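## Task

In the green crate, get the thin slip sheet lying flat on the crate's floor with the finned heat sink resting on top of it, fins pointing upward. Afterwards, return every tool to the stand slot it came from and move the arm well away from the tools; skipping any of these final steps costs points. The heat sink is too wide for grip50. Finish with the gripper released and the arm clear; a locked-on tool counts as part of the arm.

## Robot and tools

Robot: a single six-joint arm (uf850) ending in a tool changer. Three tools hang in a stand: grip50 (small parallel gripper, 50 mm opening), grip85 (85 mm opening) and cup (suction). Only one arm, so every command row is a single list.

Frames: the scene frame has its origin on the table top below the arm base, +z up, +y to the left when facing +x. Results give end_effector_position (metres) and end_effector_quat_wxyz of the changer face centre, plus velocities (m/s, rad/s); the printed position can be slightly off at long reach. The face's own z axis points out of the arm. Tool points, in mm along face x, y, z: grip50 grip point (0, -25, 180); grip85 grip point (0, 0, 173) closed, 13 mm closer when fully open; cup rim centre (0, 0, 175). Both grippers close along face x.

execute_actions(actions): a list of actions run in order. Each action is a table of up to 15 rows; each row lasts one step of 1/30 s, and if fewer than 15 rows are given the last one repeats, so an action lasts 0.5 s. A row is 14 numbers, each in [-1, 1], in this order: dx, dy, dz, rx, ry, rz, tool/lock, grip50_position, grip50_force_limit, grip50_speed, grip85_position, grip85_force_limit, grip85_speed, cup_suction. The first six are an offset (not a pose) of the changer face target from the face's measured pose when that action began, expressed in the face's own axes; every row in a table refers to that same starting pose, not to the row before. Scale: 1.0 = 0.6 m or 180 degrees; rx, ry, rz form one rotation vector. Each step the command is clipped to 70 mm and 16 degrees from the measured pose, so large offsets need several actions. An empty list just returns state and images.

Tool numbers: lock > 0 locks, < 0 unlocks (about 1 s), 0 keeps the last command. grip positions are absolute settings: +1 fully open; grip50 pads meet near -0.65, grip85 near -0.8; use -1 to grip. force_limit -1 to +1 maps to 20 N up to 185 N (grip50) or 235 N (grip85). speed -1 to +1 maps to roughly 20 to 150 mm/s. cup_suction above 0.01 is on, otherwise off (vents); it persists between actions. Gripper fields act only when tool_id names that tool and it is ready.

move(target, speed, blocking): target is one 14-number row; its first six numbers are an offset from the face pose in the latest result that showed one, in face axes, same scale. The face travels a straight path lasting 0.5 to 10 s, ignoring obstacles; speed in m/s, 0.002 to 0.5 (default 0.25), rotation capped at twice that in rad/s. Faster moves and targets set deeper past contact hit harder. The result adds a move: line (done, off_target, moving, held, fault) with limits (paced = clipped pose; held = steps blocked) and distance to target. blocking=false returns after 0.5 s; then only wait or stop are accepted until the move ends.

wait(seconds 0 to 10) lets time pass holding the last command. stop brakes a running move. zoom_image(camera, region [x0, y0, x1, y1] in pixels, at most 504x504) enlarges part of the latest image from cam_head_left, cam_head_right, cam_high, cam_low (504x504) or cam_wrist (616x616). read_manual gives licence text only. finished_scene(scene 1 or 2) ends that scene irreversibly and reports success.

Picking a tool: bring the face flat onto the tool's plate within about 1 mm laterally and 1 degree of tilt or twist, with the face's -y pointing toward the open side of the fork. When plate_near = 1, send lock +1 and wait for locked = 1. The tool then boots: readings show n/a, and a gripper closes and reopens by itself, so hold nothing in it. To remove: raise it 10 to 30 mm (about 20), slide it at least 110 mm out along face -y, then climb. To return: reverse that path; when in_stand = 1, keep still, send lock -1, wait for unlocked = 1. Unlocking anywhere else is refused (unlock_refused = 1). Fork arms sit 40 to 70 mm either side along face x, front ends 45 mm toward the opening, tops 18 mm below a hung plate's face; slots are 180 mm apart. The changer is 63 mm wide; its contact block sticks out 46 mm on face -y, its lock motor 58 mm on +y.

Gripping: set position -1 and keep it; object_status 2 means closed on something (0 moving, 1 blocked while opening, 3 at target or pads met, also possible with thin parts). Any new position number (change of 0.01 or more) resets status to 0. grip50 opening in mm is about (250 - grip50_position_measured) x 0.202; grip85 counts: 78 = 60 mm, 130 = 40 mm, 180 = 20 mm, 230 = closed.

Cup: turn suction on and seat the whole rim on a smooth flat area away from edges or holes. cup_suction_measured near 1 means good vacuum; cup_part_present goes 1 at 0.50. The cup pulls the part up to 12 mm closer. To release, set down, suction off, rise 15 mm. Fast or off-centre loads can tear off.

Cautions: nothing may leave the table. Avoid drops, slams and hard pushes. Contact torque reaching a joint's limit (waist and shoulder 54.6, elbow 45.5, forearm roll 24.5, wrist pitch and roll 17.2 N m, load included) triggers a fault: the arm backs off, pauses 10 s, and drops the remaining call. Holding loads heats motors; MOTOR HOT warns from 65 °C, and 80 °C brakes the arm. A pose unreachable line means the clearance check altered the command. Hand target shows where the controller is heading. Loose objects may occasionally get nudged by outside forces.

Each tool is called after ">>>" as a command line: name --argument value for each argument, lists and objects as JSON in quotes; but a table of rows of numbers goes row by row, as --pt "numbers of a row", without its own name.

## Session

>>> execute_actions --actions '[]'

Scene clock: 0.00 s.
end_effector_position=(+0.4596, +0.0200, +0.3403) locked=0 unlocked=1 plate_near=0 in_stand=0 unlock_refused=0 tool_id=none grip50_position_measured=n/a grip50_object_status=n/a grip85_position_measured=n/a grip85_object_status=n/a cup_suction_measured=n/a cup_part_present=n/a end_effector_quat_wxyz=(+0.001, +0.691, +0.722, +0.000) end_effector_velocity=(-0.000, -0.000, +0.000) end_effector_angular_velocity=(+0.000, +0.000, -0.001)
Joint positions: [-0.003 -0.271 -0.837 -0.    -0.564 -0.001]
Joint velocities: [-0.001  0.001  0.001  0.    -0.     0.   ]
Joint torques (N m, as the arm reports them, + toward a larger angle): no reading
Hand target: +0.460, +0.020, +0.340; +0.001, +0.691, +0.722, +0.000
camera_calibration (this result's frames):
cam_wrist: T_world_to_cam=[[-0.0288345, 0.999534, -0.0100221, -0.00352018], [0.946378, 0.0305259, 0.321617, -0.486881], [0.321773, -0.000211039, -0.946817, 0.223615], [0, 0, 0, 1]] pos_world=[0.388719, 0.0184282, 0.368276]

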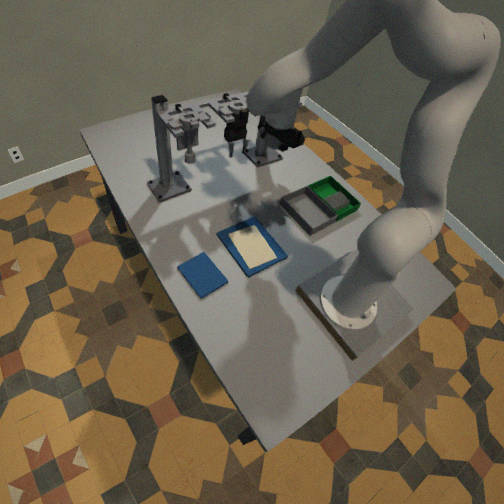

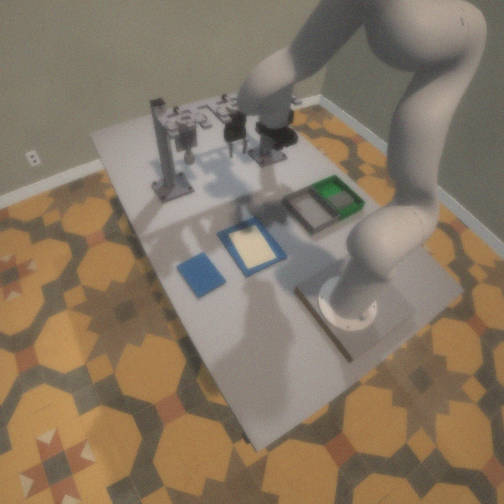

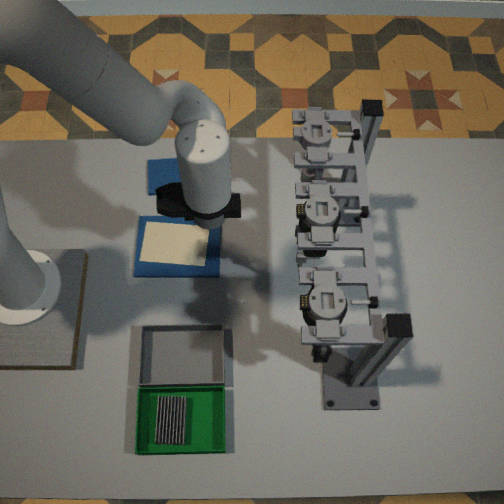

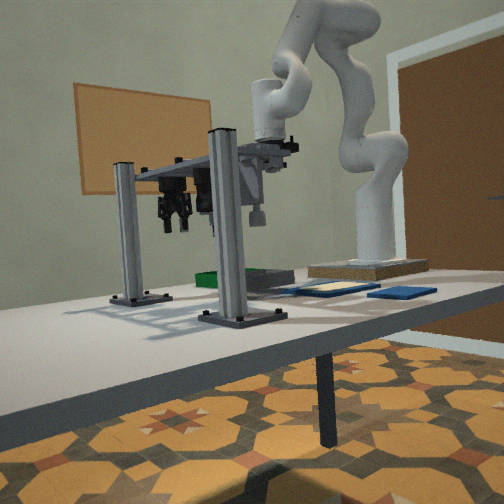

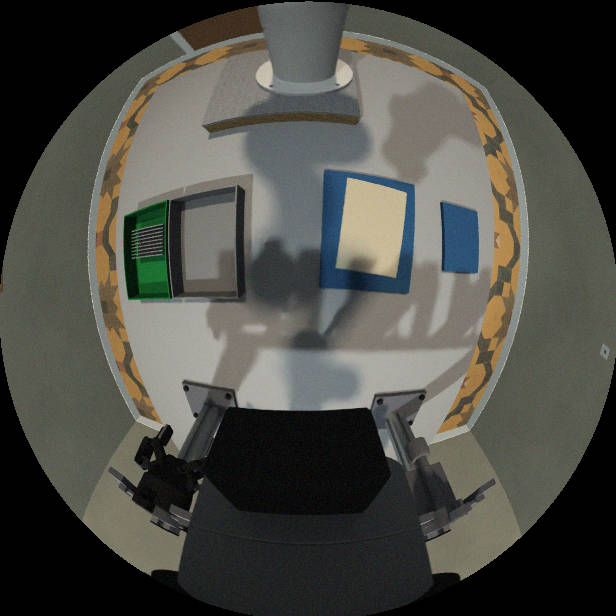

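>>> zoom_image --camera "cam_high" --region '[270,100,420,350]'

>>> zoom_image --camera "cam_high" --region '[110,200,270,470]'

Region (270, 100, 420, 350) of cam_high's 504x504 image, scaled by 2.016, with more detail than that image has; it fills the left 302 columns of this view, and the rest is white.

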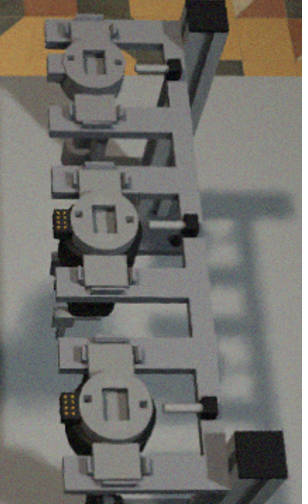

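Region (110, 200, 270, 470) of cam_high's 504x504 image, scaled by 1.867, with more detail than that image has; it fills the left 299 columns of this view, and the rest is white.

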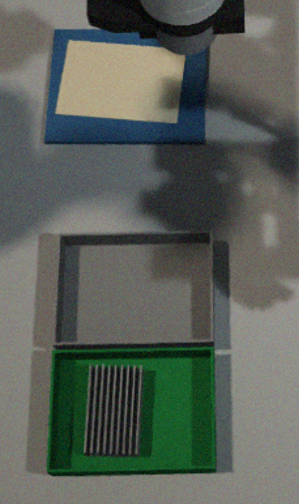

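>>> move --target '[-0.318,0.3287,-0.1,0,0,0.016,0,0,0,0,1,0,0,0]'

>>> move --target '[0,0,0.0237,0,0,0,0,0,0,0,1,0,0,0]' --speed 0.05

Scene clock: 2.17 s.
end_effector_position=(+0.6643, -0.1621, +0.4006) locked=0 unlocked=1 plate_near=0 in_stand=0 unlock_refused=0 tool_id=none grip50_position_measured=n/a grip50_object_status=n/a grip85_position_measured=n/a grip85_object_status=n/a cup_suction_measured=n/a cup_part_present=n/a end_effector_quat_wxyz=(+0.001, +0.709, +0.705, -0.000) end_effector_velocity=(+0.001, -0.002, +0.000) end_effector_angular_velocity=(+0.000, +0.000, -0.001)
Joint positions: [-0.286 -0.708 -1.627 -0.    -0.916 -0.234]
Joint velocities: [-0.002 -0.005 -0.008  0.    -0.004 -0.001]
Joint torques (N m, as the arm reports them, + toward a larger angle): [  2.74  68.79 -30.56   0.66  -0.11   0.3 ]
Hand target: +0.664, -0.162, +0.401; +0.001, +0.709, +0.705, -0.000
Off the commanded pose: 0.001 m, 0 deg.
move: done
camera_calibration (this result's frames):
cam_wrist: T_world_to_cam=[[0.0212817, 0.999717, -0.0106499, 0.152003], [0.94675, -0.0167289, 0.321533, -0.702346], [0.321264, -0.0169255, -0.946838, 0.212493], [0, 0, 0, 1]] pos_world=[0.593445, -0.160113, 0.428643]

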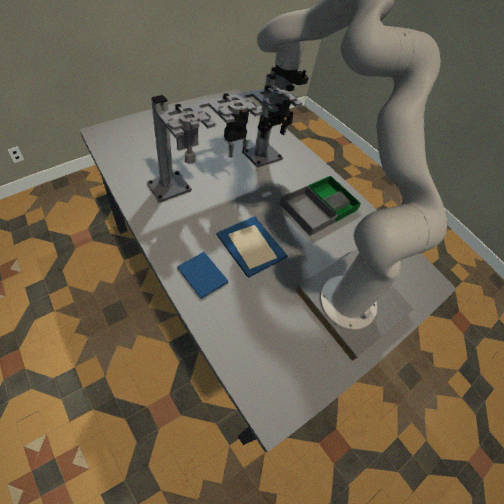

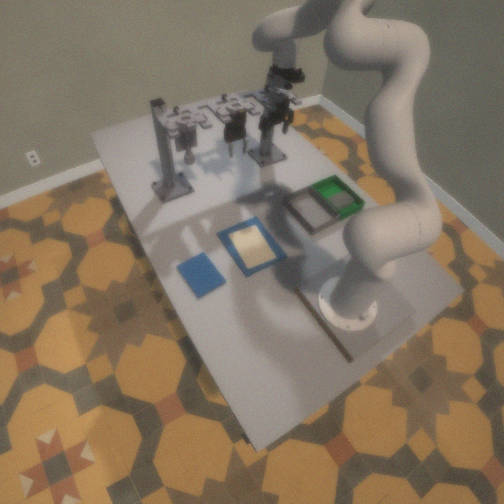

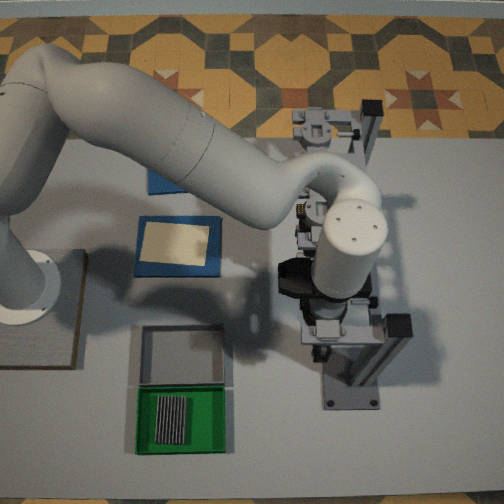

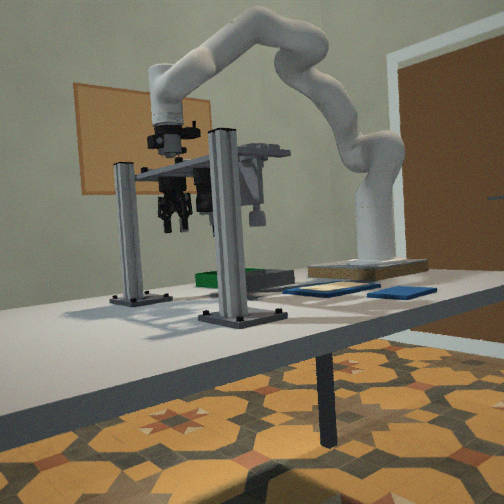

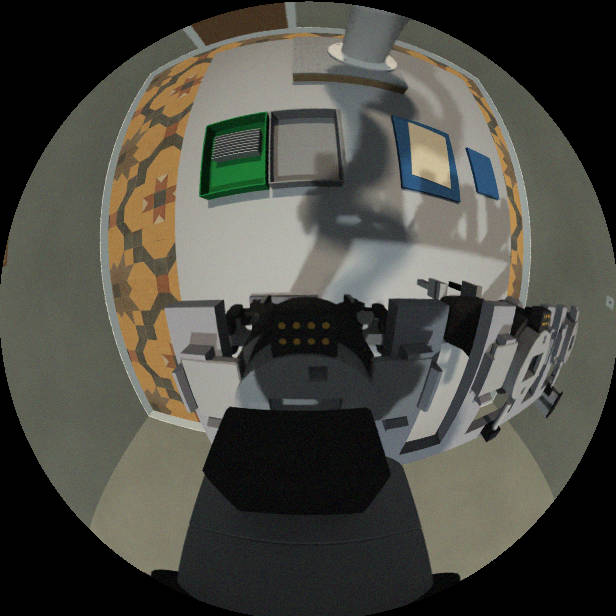

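Scene clock: 2.90 s.
end_effector_position=(+0.6643, -0.1622, +0.3866) locked=0 unlocked=1 plate_near=0 in_stand=0 unlock_refused=0 tool_id=none grip50_position_measured=n/a grip50_object_status=n/a grip85_position_measured=n/a grip85_object_status=n/a cup_suction_measured=n/a cup_part_present=n/a end_effector_quat_wxyz=(+0.001, +0.709, +0.705, -0.000) end_effector_velocity=(+0.000, +0.001, -0.001) end_effector_angular_velocity=(-0.000, -0.001, +0.001)
Joint positions: [-0.286 -0.721 -1.614 -0.    -0.891 -0.234]
Joint velocities: [ 0.001 -0.001  0.001  0.     0.003 -0.   ]
Joint torques (N m, as the arm reports them, + toward a larger angle): [  1.56  68.94 -30.05   0.55  -0.17   0.32]
Hand target: +0.664, -0.162, +0.386; +0.001, +0.709, +0.705, -0.000
Off the commanded pose: 0.000 m, 0 deg.
move: done
camera_calibration (this result's frames):
cam_wrist: T_world_to_cam=[[0.021278, 0.999717, -0.0106645, 0.151889], [0.946722, -0.0167192, 0.321619, -0.697861], [0.321349, -0.0169397, -0.946809, 0.19909], [0, 0, 0, 1]] pos_world=[0.593471, -0.160141, 0.414565]

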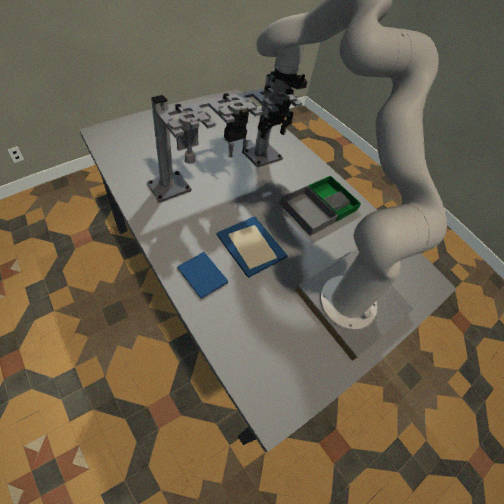

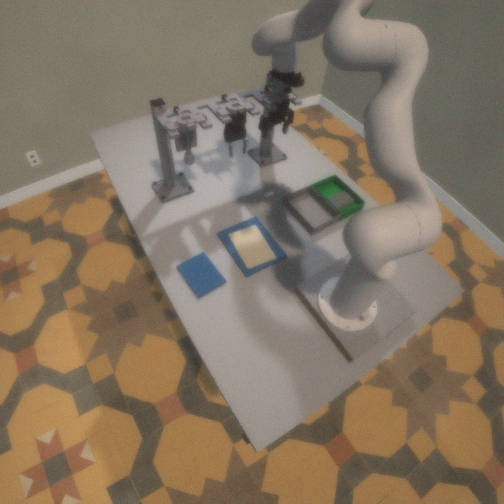

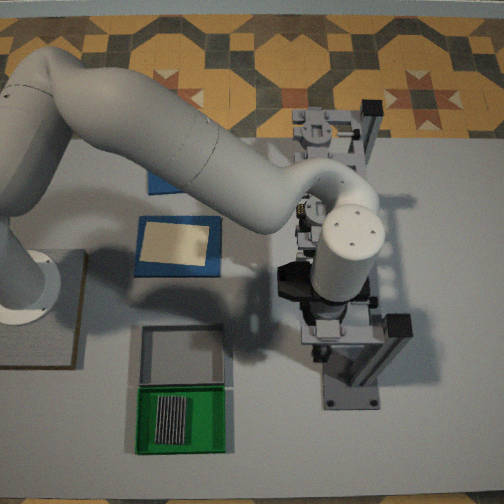

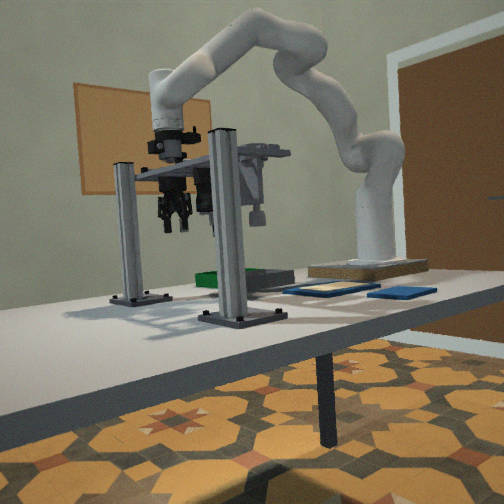

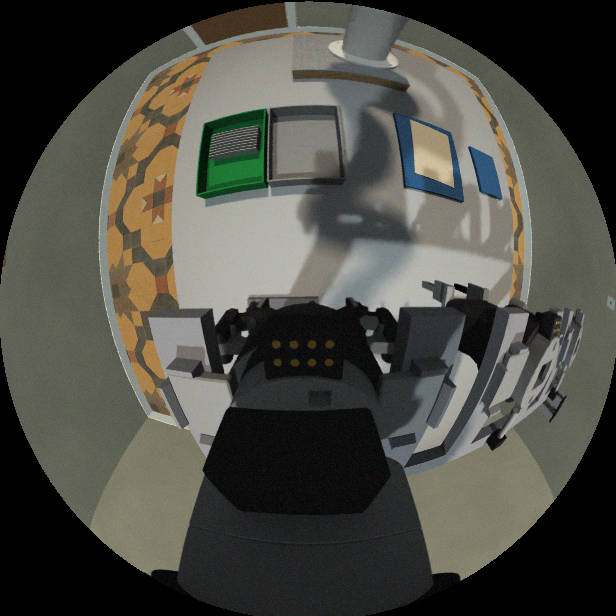

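>>> move --target '[0,-0.0005,0.0412,0,0,0,0,0,0,0,1,0,0,0]' --speed 0.03

Scene clock: 4.27 s.
end_effector_position=(+0.6641, -0.1622, +0.3623) locked=0 unlocked=1 plate_near=1 in_stand=1 unlock_refused=0 tool_id=none grip50_position_measured=n/a grip50_object_status=n/a grip85_position_measured=n/a grip85_object_status=n/a cup_suction_measured=n/a cup_part_present=n/a end_effector_quat_wxyz=(+0.002, +0.709, +0.705, -0.000) end_effector_velocity=(+0.001, +0.000, -0.001) end_effector_angular_velocity=(-0.001, -0.003, +0.001)
Joint positions: [-0.286 -0.744 -1.594 -0.    -0.847 -0.234]
Joint velocities: [ 0.001 -0.001  0.     0.     0.005 -0.   ]
Joint torques (N m, as the arm reports them, + toward a larger angle): [  2.31  65.19 -28.45   0.6    0.07   0.28]
Hand target: +0.664, -0.162, +0.362; +0.001, +0.709, +0.705, -0.000
Off the commanded pose: 0.000 m, 0 deg.
move: done
camera_calibration (this result's frames):
cam_wrist: T_world_to_cam=[[0.0212866, 0.999716, -0.0107237, 0.151723], [0.946624, -0.0167031, 0.321907, -0.689885], [0.321637, -0.0170036, -0.94671, 0.175962], [0, 0, 0, 1]] pos_world=[0.593236, -0.160211, 0.390291]

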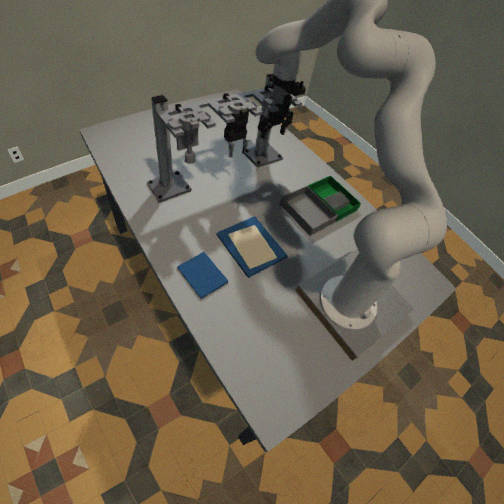

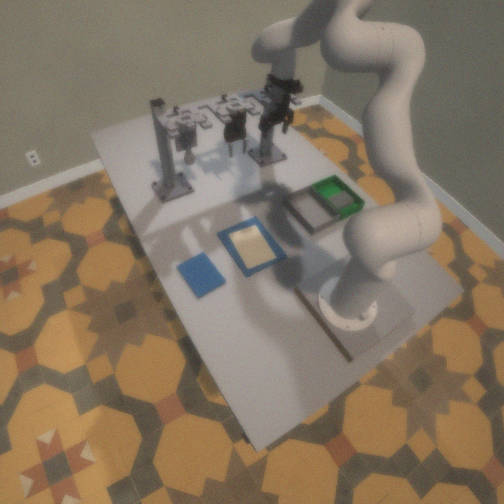

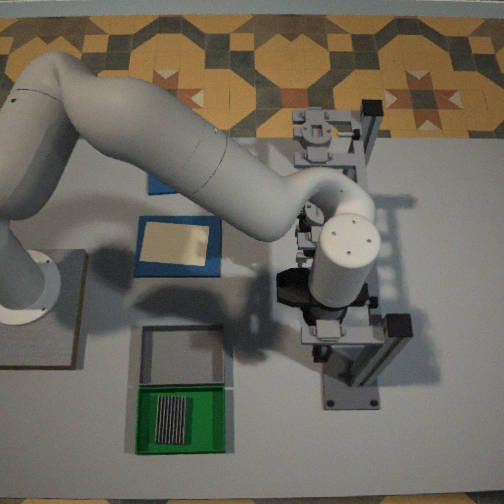

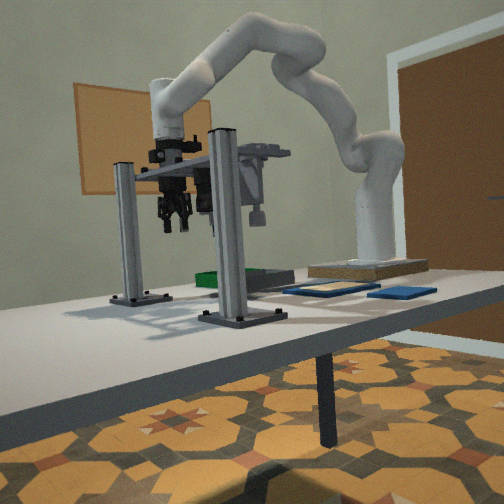

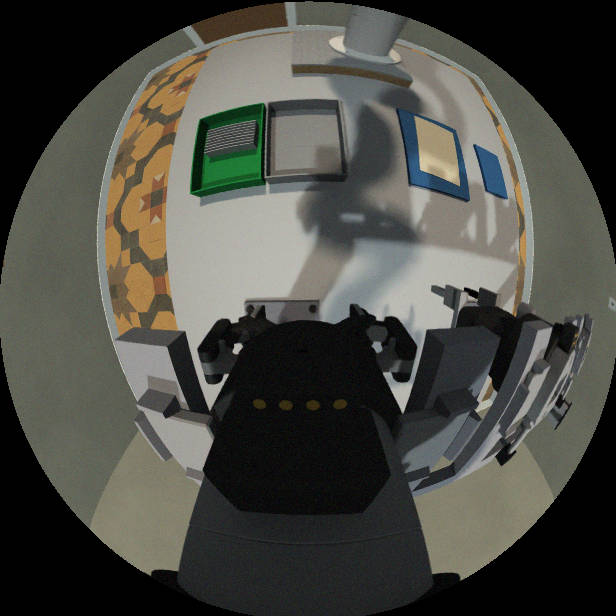

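>>> execute_actions --actions '[[[0,0,0,0,0,0,1,0,0,0,1,0,0,0]],[[0,0,0,0,0,0,1,0,0,0,1,0,0,0]],[[0,0,0,0,0,0,1,0,0,0,1,0,0,0]]]'

>>> move --target '[0,0,-0.033,0,0,0,0,0,0,0,1,0,0,0]' --speed 0.08

>>> move --target '[0,-0.217,0,0,0,0,0,0,0,0,1,0,0,0]' --speed 0.18

>>> move --target '[-0.236,-0.278,0.187,0,0,0.5,0,0,0,0,1,0,0,0]' --speed 0.35

Scene clock: 6.23 s.
end_effector_position=(+0.6643, -0.1622, +0.3625) locked=1 unlocked=0 plate_near=1 in_stand=1 unlock_refused=0 tool_id=grip85 grip50_position_measured=n/a grip50_object_status=n/a grip85_position_measured=n/a grip85_object_status=n/a cup_suction_measured=n/a cup_part_present=n/a end_effector_quat_wxyz=(+0.002, +0.709, +0.705, +0.000) end_effector_velocity=(+0.001, +0.000, +0.001) end_effector_angular_velocity=(-0.000, -0.002, +0.000)
Joint positions: [-0.286 -0.744 -1.594 -0.    -0.847 -0.234]
Joint velocities: [ 0.    -0.    -0.002  0.     0.    -0.   ]
Joint torques (N m, as the arm reports them, + toward a larger angle): [  2.06  73.84 -31.95  -0.02  -0.35   0.26]
Hand target: +0.664, -0.162, +0.362; +0.002, +0.709, +0.705, +0.000
Off the commanded pose: 0.000 m, 0 deg.
camera_calibration (this result's frames):
cam_wrist: T_world_to_cam=[[0.0212923, 0.999714, -0.0108721, 0.151781], [0.946414, -0.0166496, 0.322526, -0.690154], [0.322253, -0.0171568, -0.946498, 0.175573], [0, 0, 0, 1]] pos_world=[0.593361, -0.160216, 0.390422]

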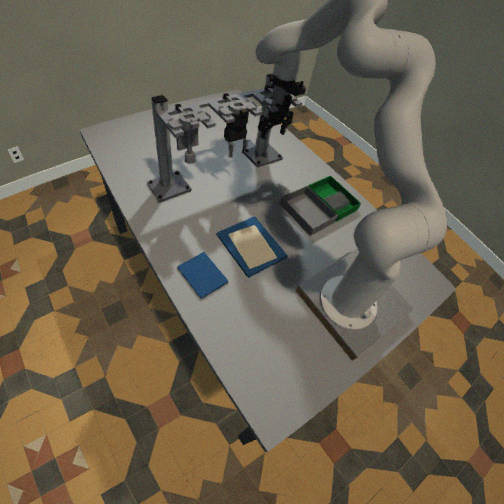

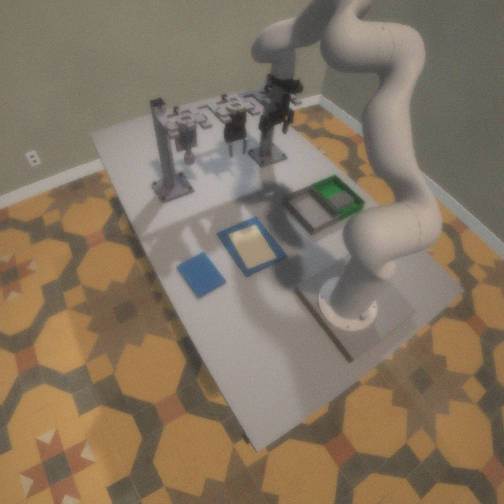

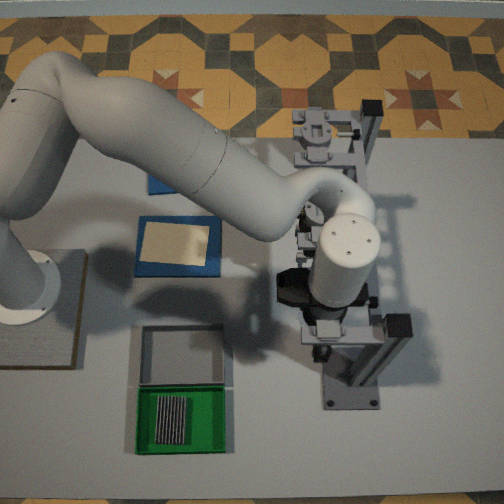

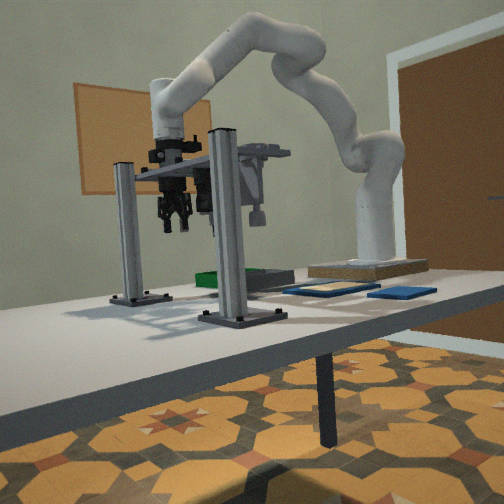

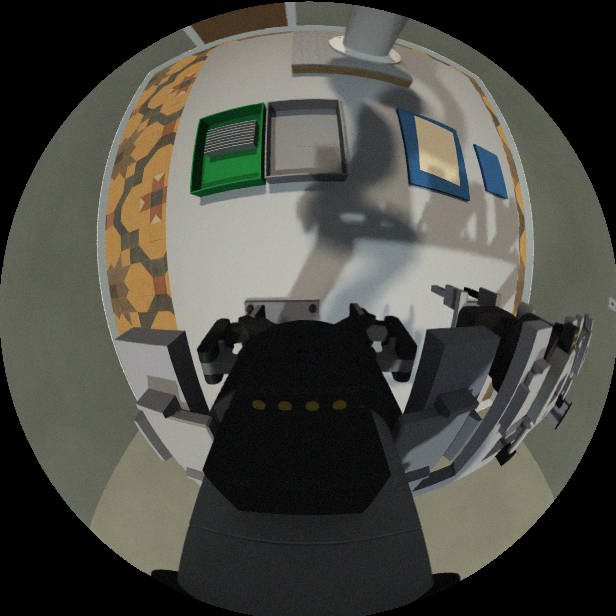

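Scene clock: 7.00 s.
end_effector_position=(+0.6641, -0.1622, +0.3820) locked=1 unlocked=0 plate_near=1 in_stand=0 unlock_refused=0 tool_id=grip85 grip50_position_measured=n/a grip50_object_status=n/a grip85_position_measured=n/a grip85_object_status=n/a cup_suction_measured=n/a cup_part_present=n/a end_effector_quat_wxyz=(+0.002, +0.709, +0.705, -0.000) end_effector_velocity=(-0.000, -0.000, -0.000) end_effector_angular_velocity=(+0.001, +0.001, +0.000)
Joint positions: [-0.286 -0.725 -1.609 -0.    -0.882 -0.234]
Joint velocities: [-0.    -0.     0.     0.001 -0.001 -0.001]
Joint torques (N m, as the arm reports them, + toward a larger angle): [  2.02  82.3  -37.74   0.39  -0.12   0.29]
Hand target: +0.664, -0.162, +0.382; +0.002, +0.709, +0.705, +0.000
Off the commanded pose: 0.000 m, 0 deg.
move: done
camera_calibration (this result's frames):
cam_wrist: T_world_to_cam=[[0.0212693, 0.999715, -0.0107991, 0.151929], [0.946543, -0.0166581, 0.322148, -0.696295], [0.321877, -0.0170737, -0.946628, 0.194419], [0, 0, 0, 1]] pos_world=[0.593262, -0.160165, 0.409994]

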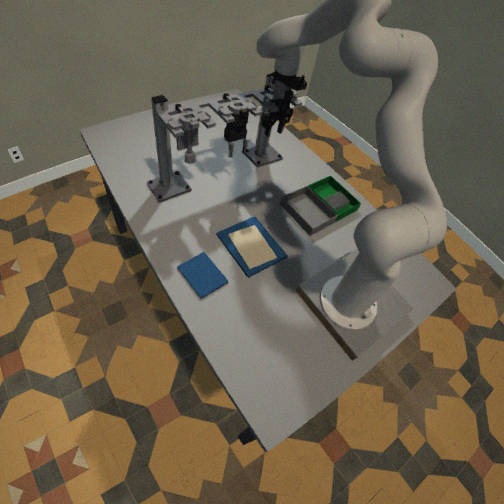

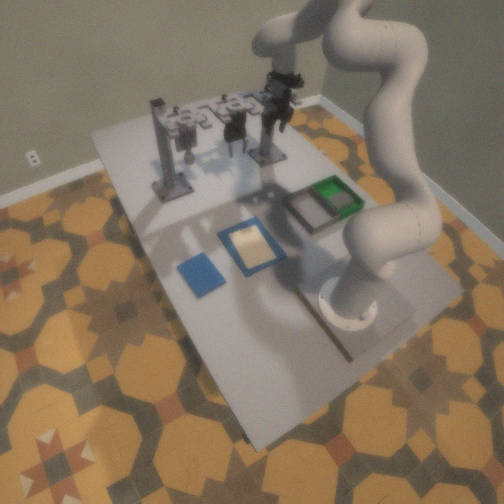

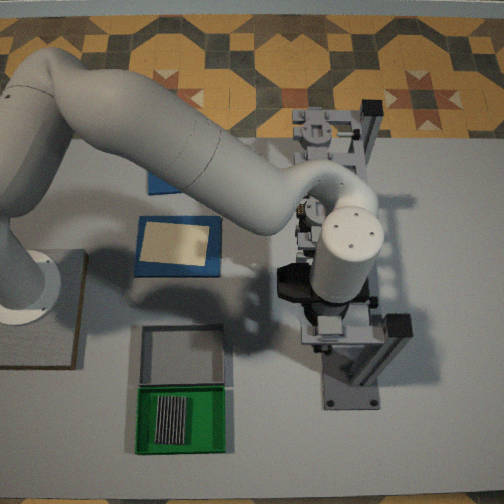

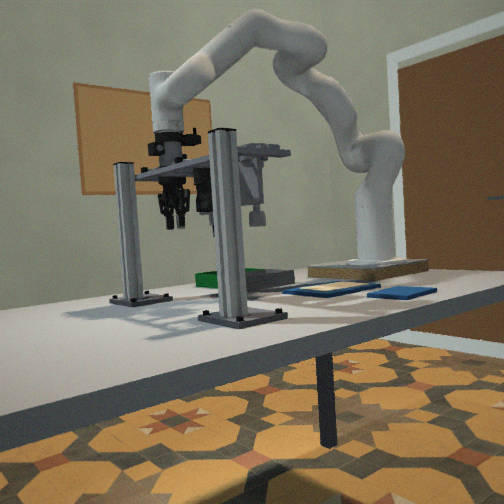

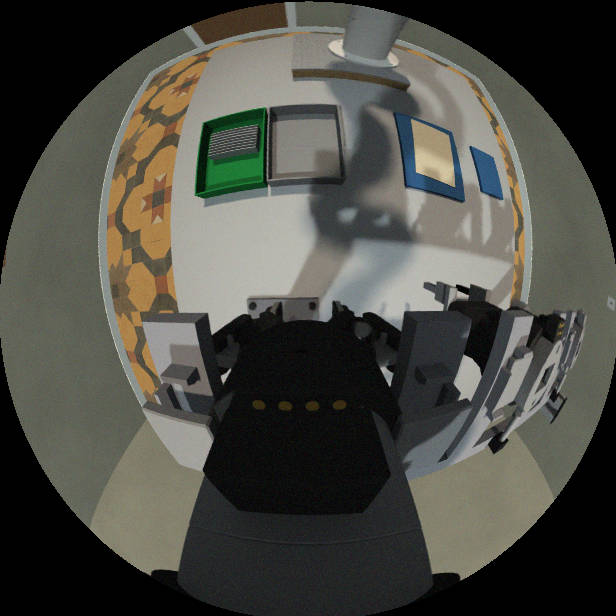

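Scene clock: 8.17 s.
end_effector_position=(+0.5343, -0.1613, +0.3819) locked=1 unlocked=0 plate_near=1 in_stand=0 unlock_refused=0 tool_id=grip85 grip50_position_measured=n/a grip50_object_status=n/a grip85_position_measured=n/a grip85_object_status=n/a cup_suction_measured=n/a cup_part_present=n/a end_effector_quat_wxyz=(+0.002, +0.709, +0.705, -0.000) end_effector_velocity=(-0.002, +0.001, -0.000) end_effector_angular_velocity=(+0.000, +0.001, +0.001)
Joint positions: [-0.339 -0.427 -1.158 -0.    -0.728 -0.288]
Joint velocities: [ 0.     0.004  0.007 -0.     0.001 -0.001]
Joint torques (N m, as the arm reports them, + toward a larger angle): [  2.09  64.07 -35.59   0.53  -0.15   0.29]
Hand target: +0.534, -0.161, +0.382; +0.002, +0.709, +0.705, -0.000
Off the commanded pose: 0.000 m, 0 deg.
move: done
camera_calibration (this result's frames):
cam_wrist: T_world_to_cam=[[0.021184, 0.999715, -0.0109657, 0.153871], [0.946468, -0.0165196, 0.322373, -0.573407], [0.3221, -0.0172078, -0.946549, 0.235927], [0, 0, 0, 1]] pos_world=[0.46346, -0.15924, 0.409855]

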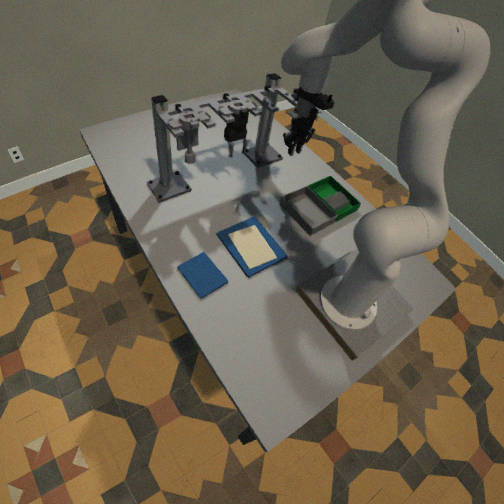

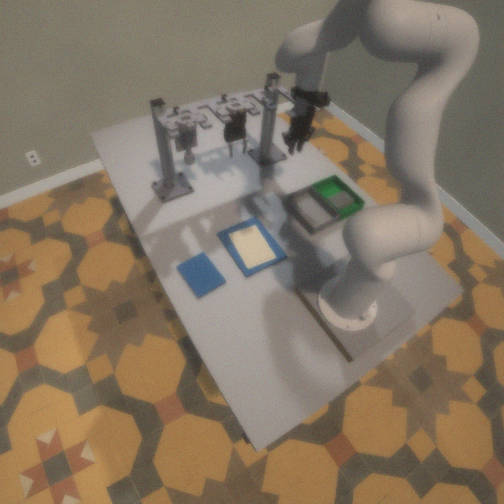

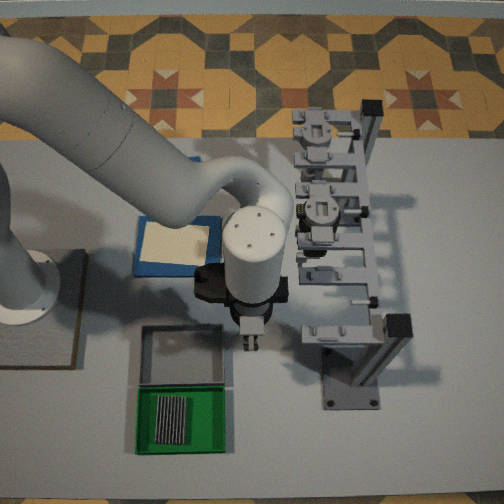

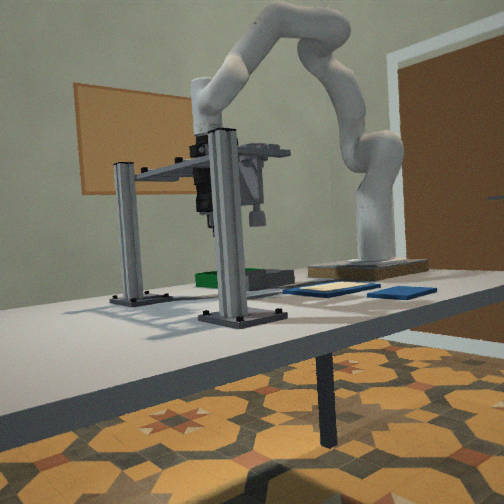

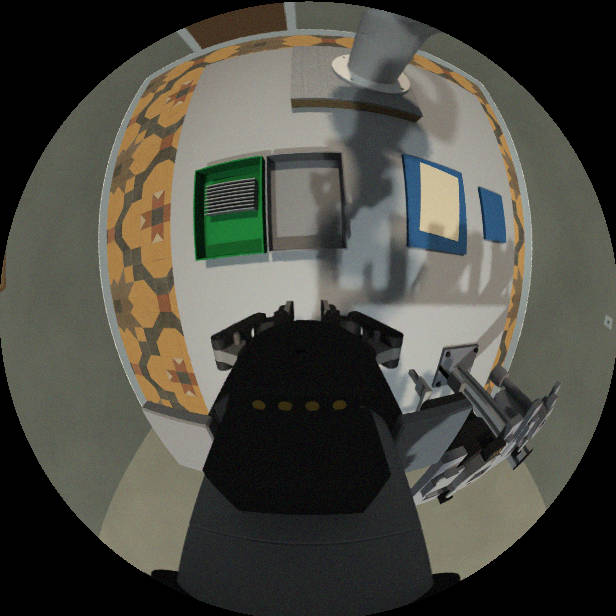

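Scene clock: 10.87 s.
end_effector_position=(+0.3667, -0.3021, +0.2699) locked=1 unlocked=0 plate_near=1 in_stand=0 unlock_refused=0 tool_id=grip85 grip50_position_measured=n/a grip50_object_status=n/a grip85_position_measured=3 grip85_object_status=3 cup_suction_measured=n/a cup_part_present=n/a end_effector_quat_wxyz=(+0.002, +1.000, -0.003, +0.001) end_effector_velocity=(-0.001, -0.001, -0.001) end_effector_angular_velocity=(-0.001, +0.002, -0.010)
Joint positions: [-0.735 -0.435 -0.854  0.001 -0.416  0.885]
Joint velocities: [-0.002 -0.002  0.    -0.005  0.001  0.012]
Joint torques (N m, as the arm reports them, + toward a larger angle): [  1.56  57.93 -28.51   0.17  -0.1    0.26]
Hand target: +0.367, -0.302, +0.270; +0.002, +1.000, -0.003, +0.001
Off the commanded pose: 0.000 m, 0 deg.
move: done
camera_calibration (this result's frames):
cam_wrist: T_world_to_cam=[[0.999779, -0.0201703, -0.00592098, -0.371377], [-0.0171764, -0.946218, 0.323073, -0.308634], [-0.012119, -0.3229, -0.946355, 0.211625], [0, 0, 0, 1]] pos_world=[0.368558, -0.231192, 0.297784]

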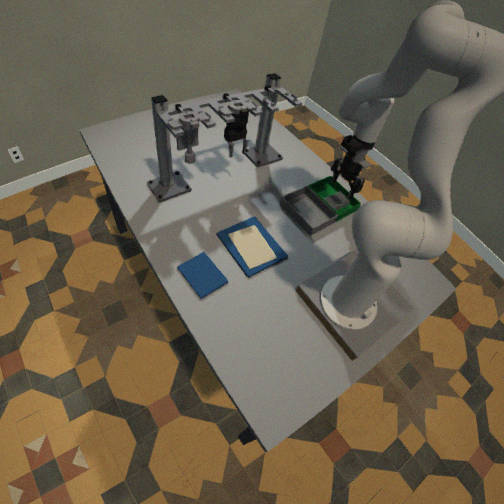

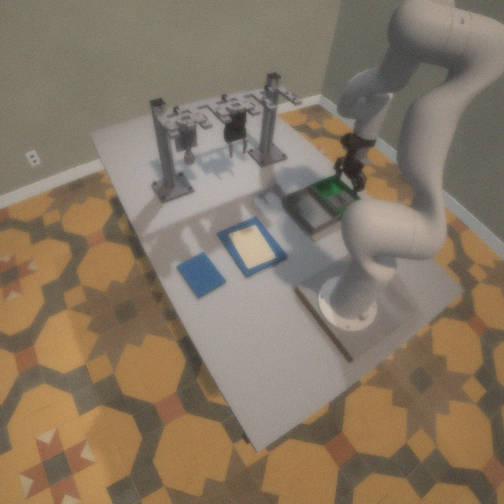

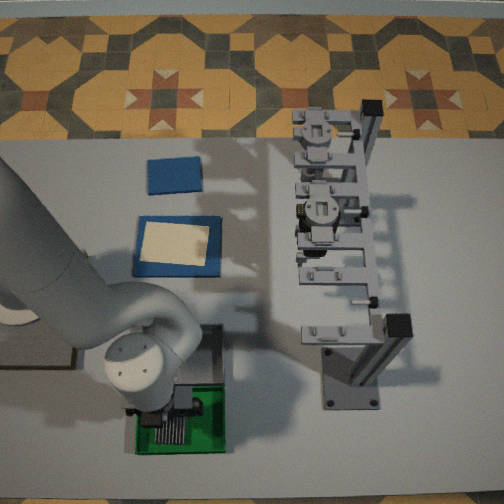

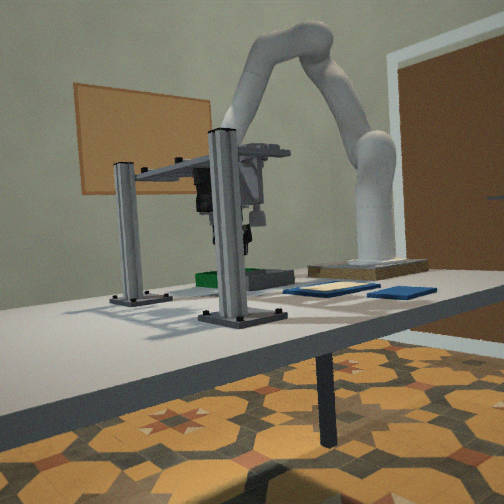

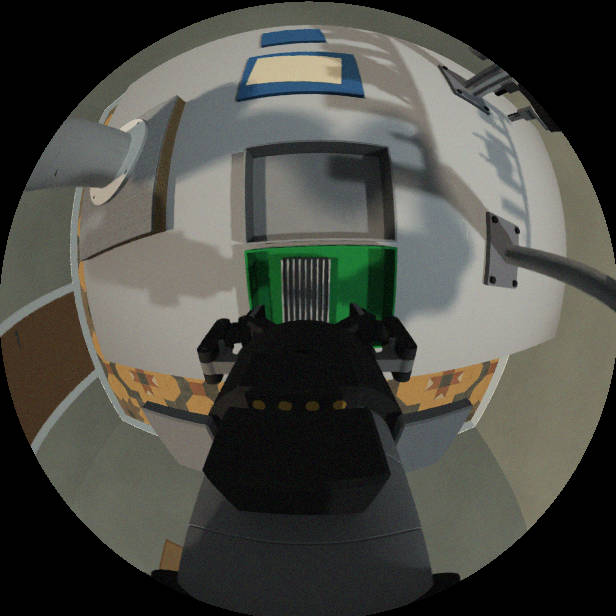

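>>> move --target '[-0.0045,0,0.109,0,0,0,0,0,0,0,0.75,-0.3,-0.3,0]' --speed 0.06

>>> move --target '[0,0,0,0,0,0,0,0,0,0,-1,-0.3,-0.3,0]'

Scene clock: 12.47 s.
end_effector_position=(+0.3642, -0.3023, +0.2046) locked=1 unlocked=0 plate_near=1 in_stand=0 unlock_refused=0 tool_id=grip85 grip50_position_measured=n/a grip50_object_status=n/a grip85_position_measured=35 grip85_object_status=3 cup_suction_measured=n/a cup_part_present=n/a end_effector_quat_wxyz=(+0.002, +1.000, -0.003, +0.001) end_effector_velocity=(-0.001, +0.001, -0.002) end_effector_angular_velocity=(+0.002, +0.002, +0.000)
Joint positions: [-0.739 -0.571 -0.851  0.002 -0.277  0.881]
Joint velocities: [-0.001 -0.003  0.002  0.     0.002 -0.001]
Joint torques (N m, as the arm reports them, + toward a larger angle): [  1.53  60.44 -24.58   0.    -0.09   0.27]
Hand target: +0.364, -0.302, +0.204; +0.002, +1.000, -0.003, +0.001
Off the commanded pose: 0.000 m, 0 deg.
move: done
camera_calibration (this result's frames):
cam_wrist: T_world_to_cam=[[0.999781, -0.0201608, -0.00566249, -0.369302], [-0.0172487, -0.946158, 0.323244, -0.287778], [-0.0118745, -0.323076, -0.946299, 0.1496], [0, 0, 0, 1]] pos_world=[0.366033, -0.231397, 0.232497]

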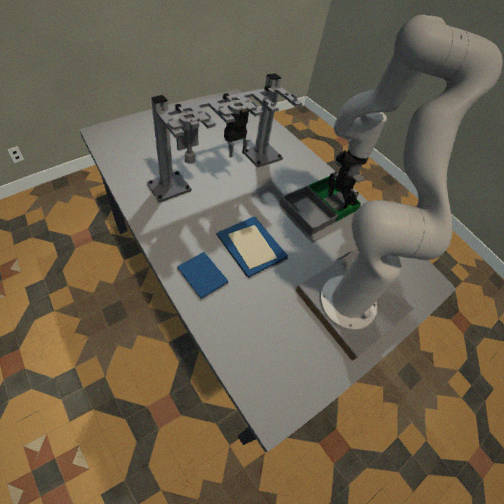

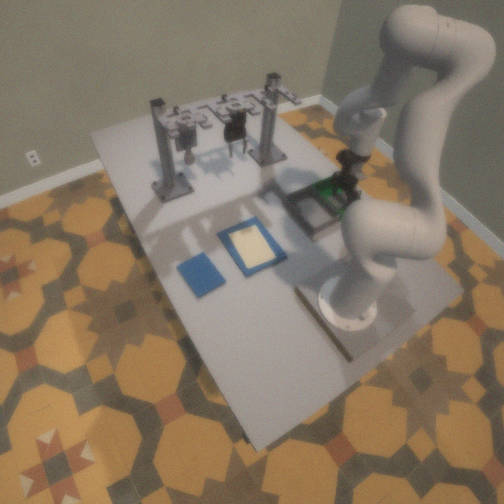

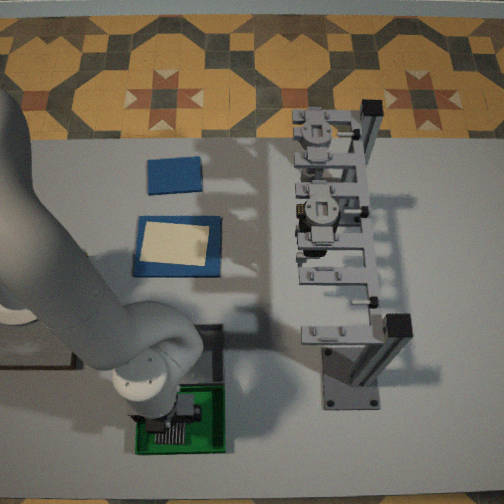

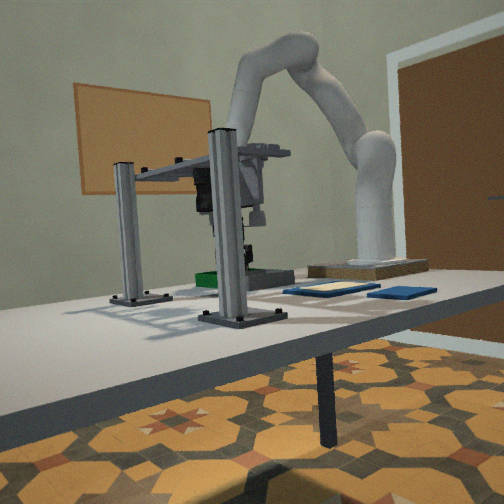

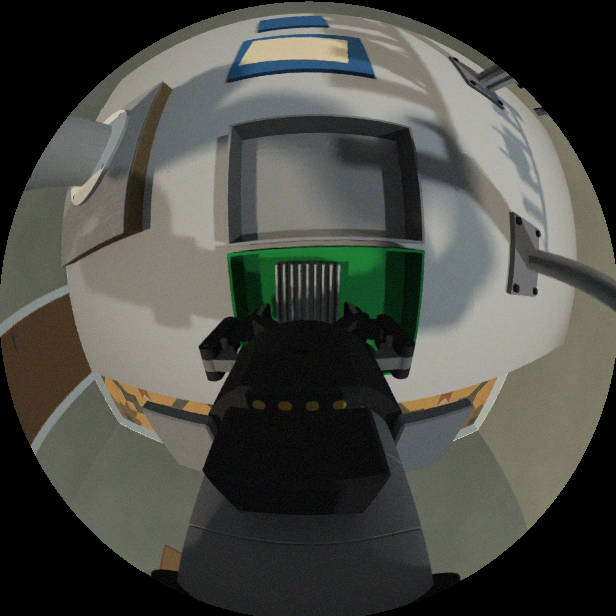

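Scene clock: 13.03 s.
end_effector_position=(+0.3644, -0.3025, +0.2049) locked=1 unlocked=0 plate_near=1 in_stand=0 unlock_refused=0 tool_id=grip85 grip50_position_measured=n/a grip50_object_status=n/a grip85_position_measured=81 grip85_object_status=2 cup_suction_measured=n/a cup_part_present=n/a end_effector_quat_wxyz=(+0.002, +1.000, -0.003, +0.002) end_effector_velocity=(-0.000, +0.001, -0.000) end_effector_angular_velocity=(+0.001, +0.001, +0.001)
Joint positions: [-0.739 -0.57  -0.852  0.002 -0.277  0.881]
Joint velocities: [ 0.001 -0.     0.002 -0.     0.    -0.   ]
Joint torques (N m, as the arm reports them, + toward a larger angle): [  1.25  53.16 -21.4    0.08   0.29   0.23]
Hand target: +0.364, -0.302, +0.205; +0.002, +1.000, -0.003, +0.001
Off the commanded pose: 0.000 m, 0 deg.
move: done
camera_calibration (this result's frames):
cam_wrist: T_world_to_cam=[[0.999783, -0.0201637, -0.00525794, -0.369583], [-0.0173784, -0.946051, 0.323552, -0.28801], [-0.0114983, -0.323391, -0.946196, 0.149594], [0, 0, 0, 1]] pos_world=[0.366218, -0.231547, 0.232788]

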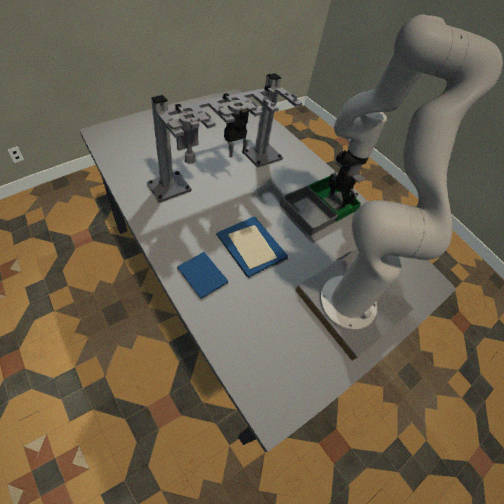

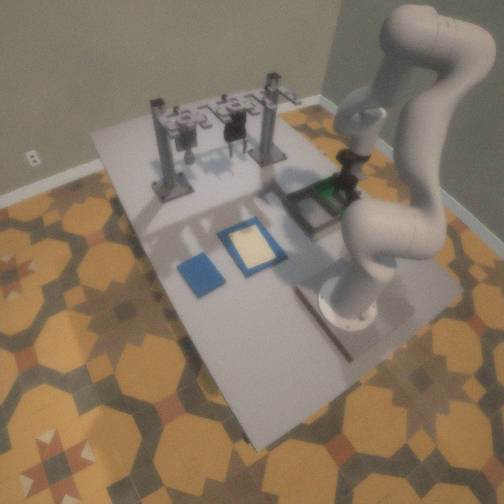

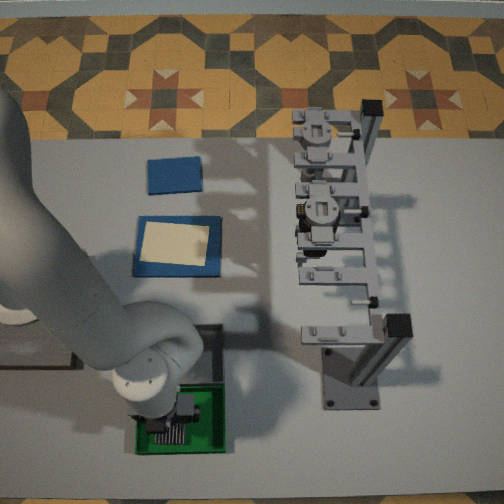

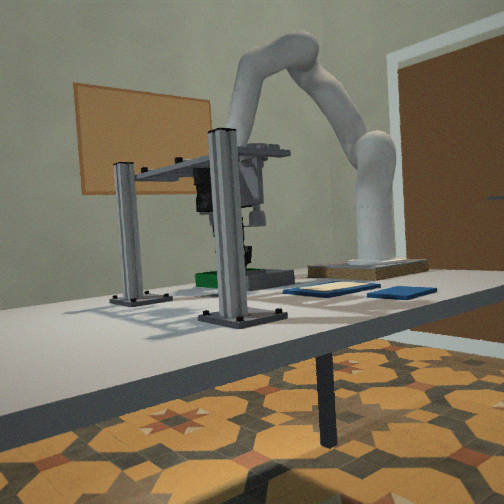

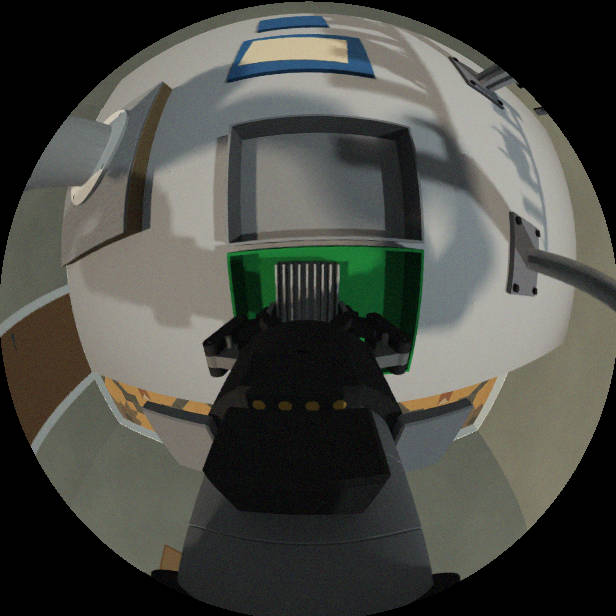

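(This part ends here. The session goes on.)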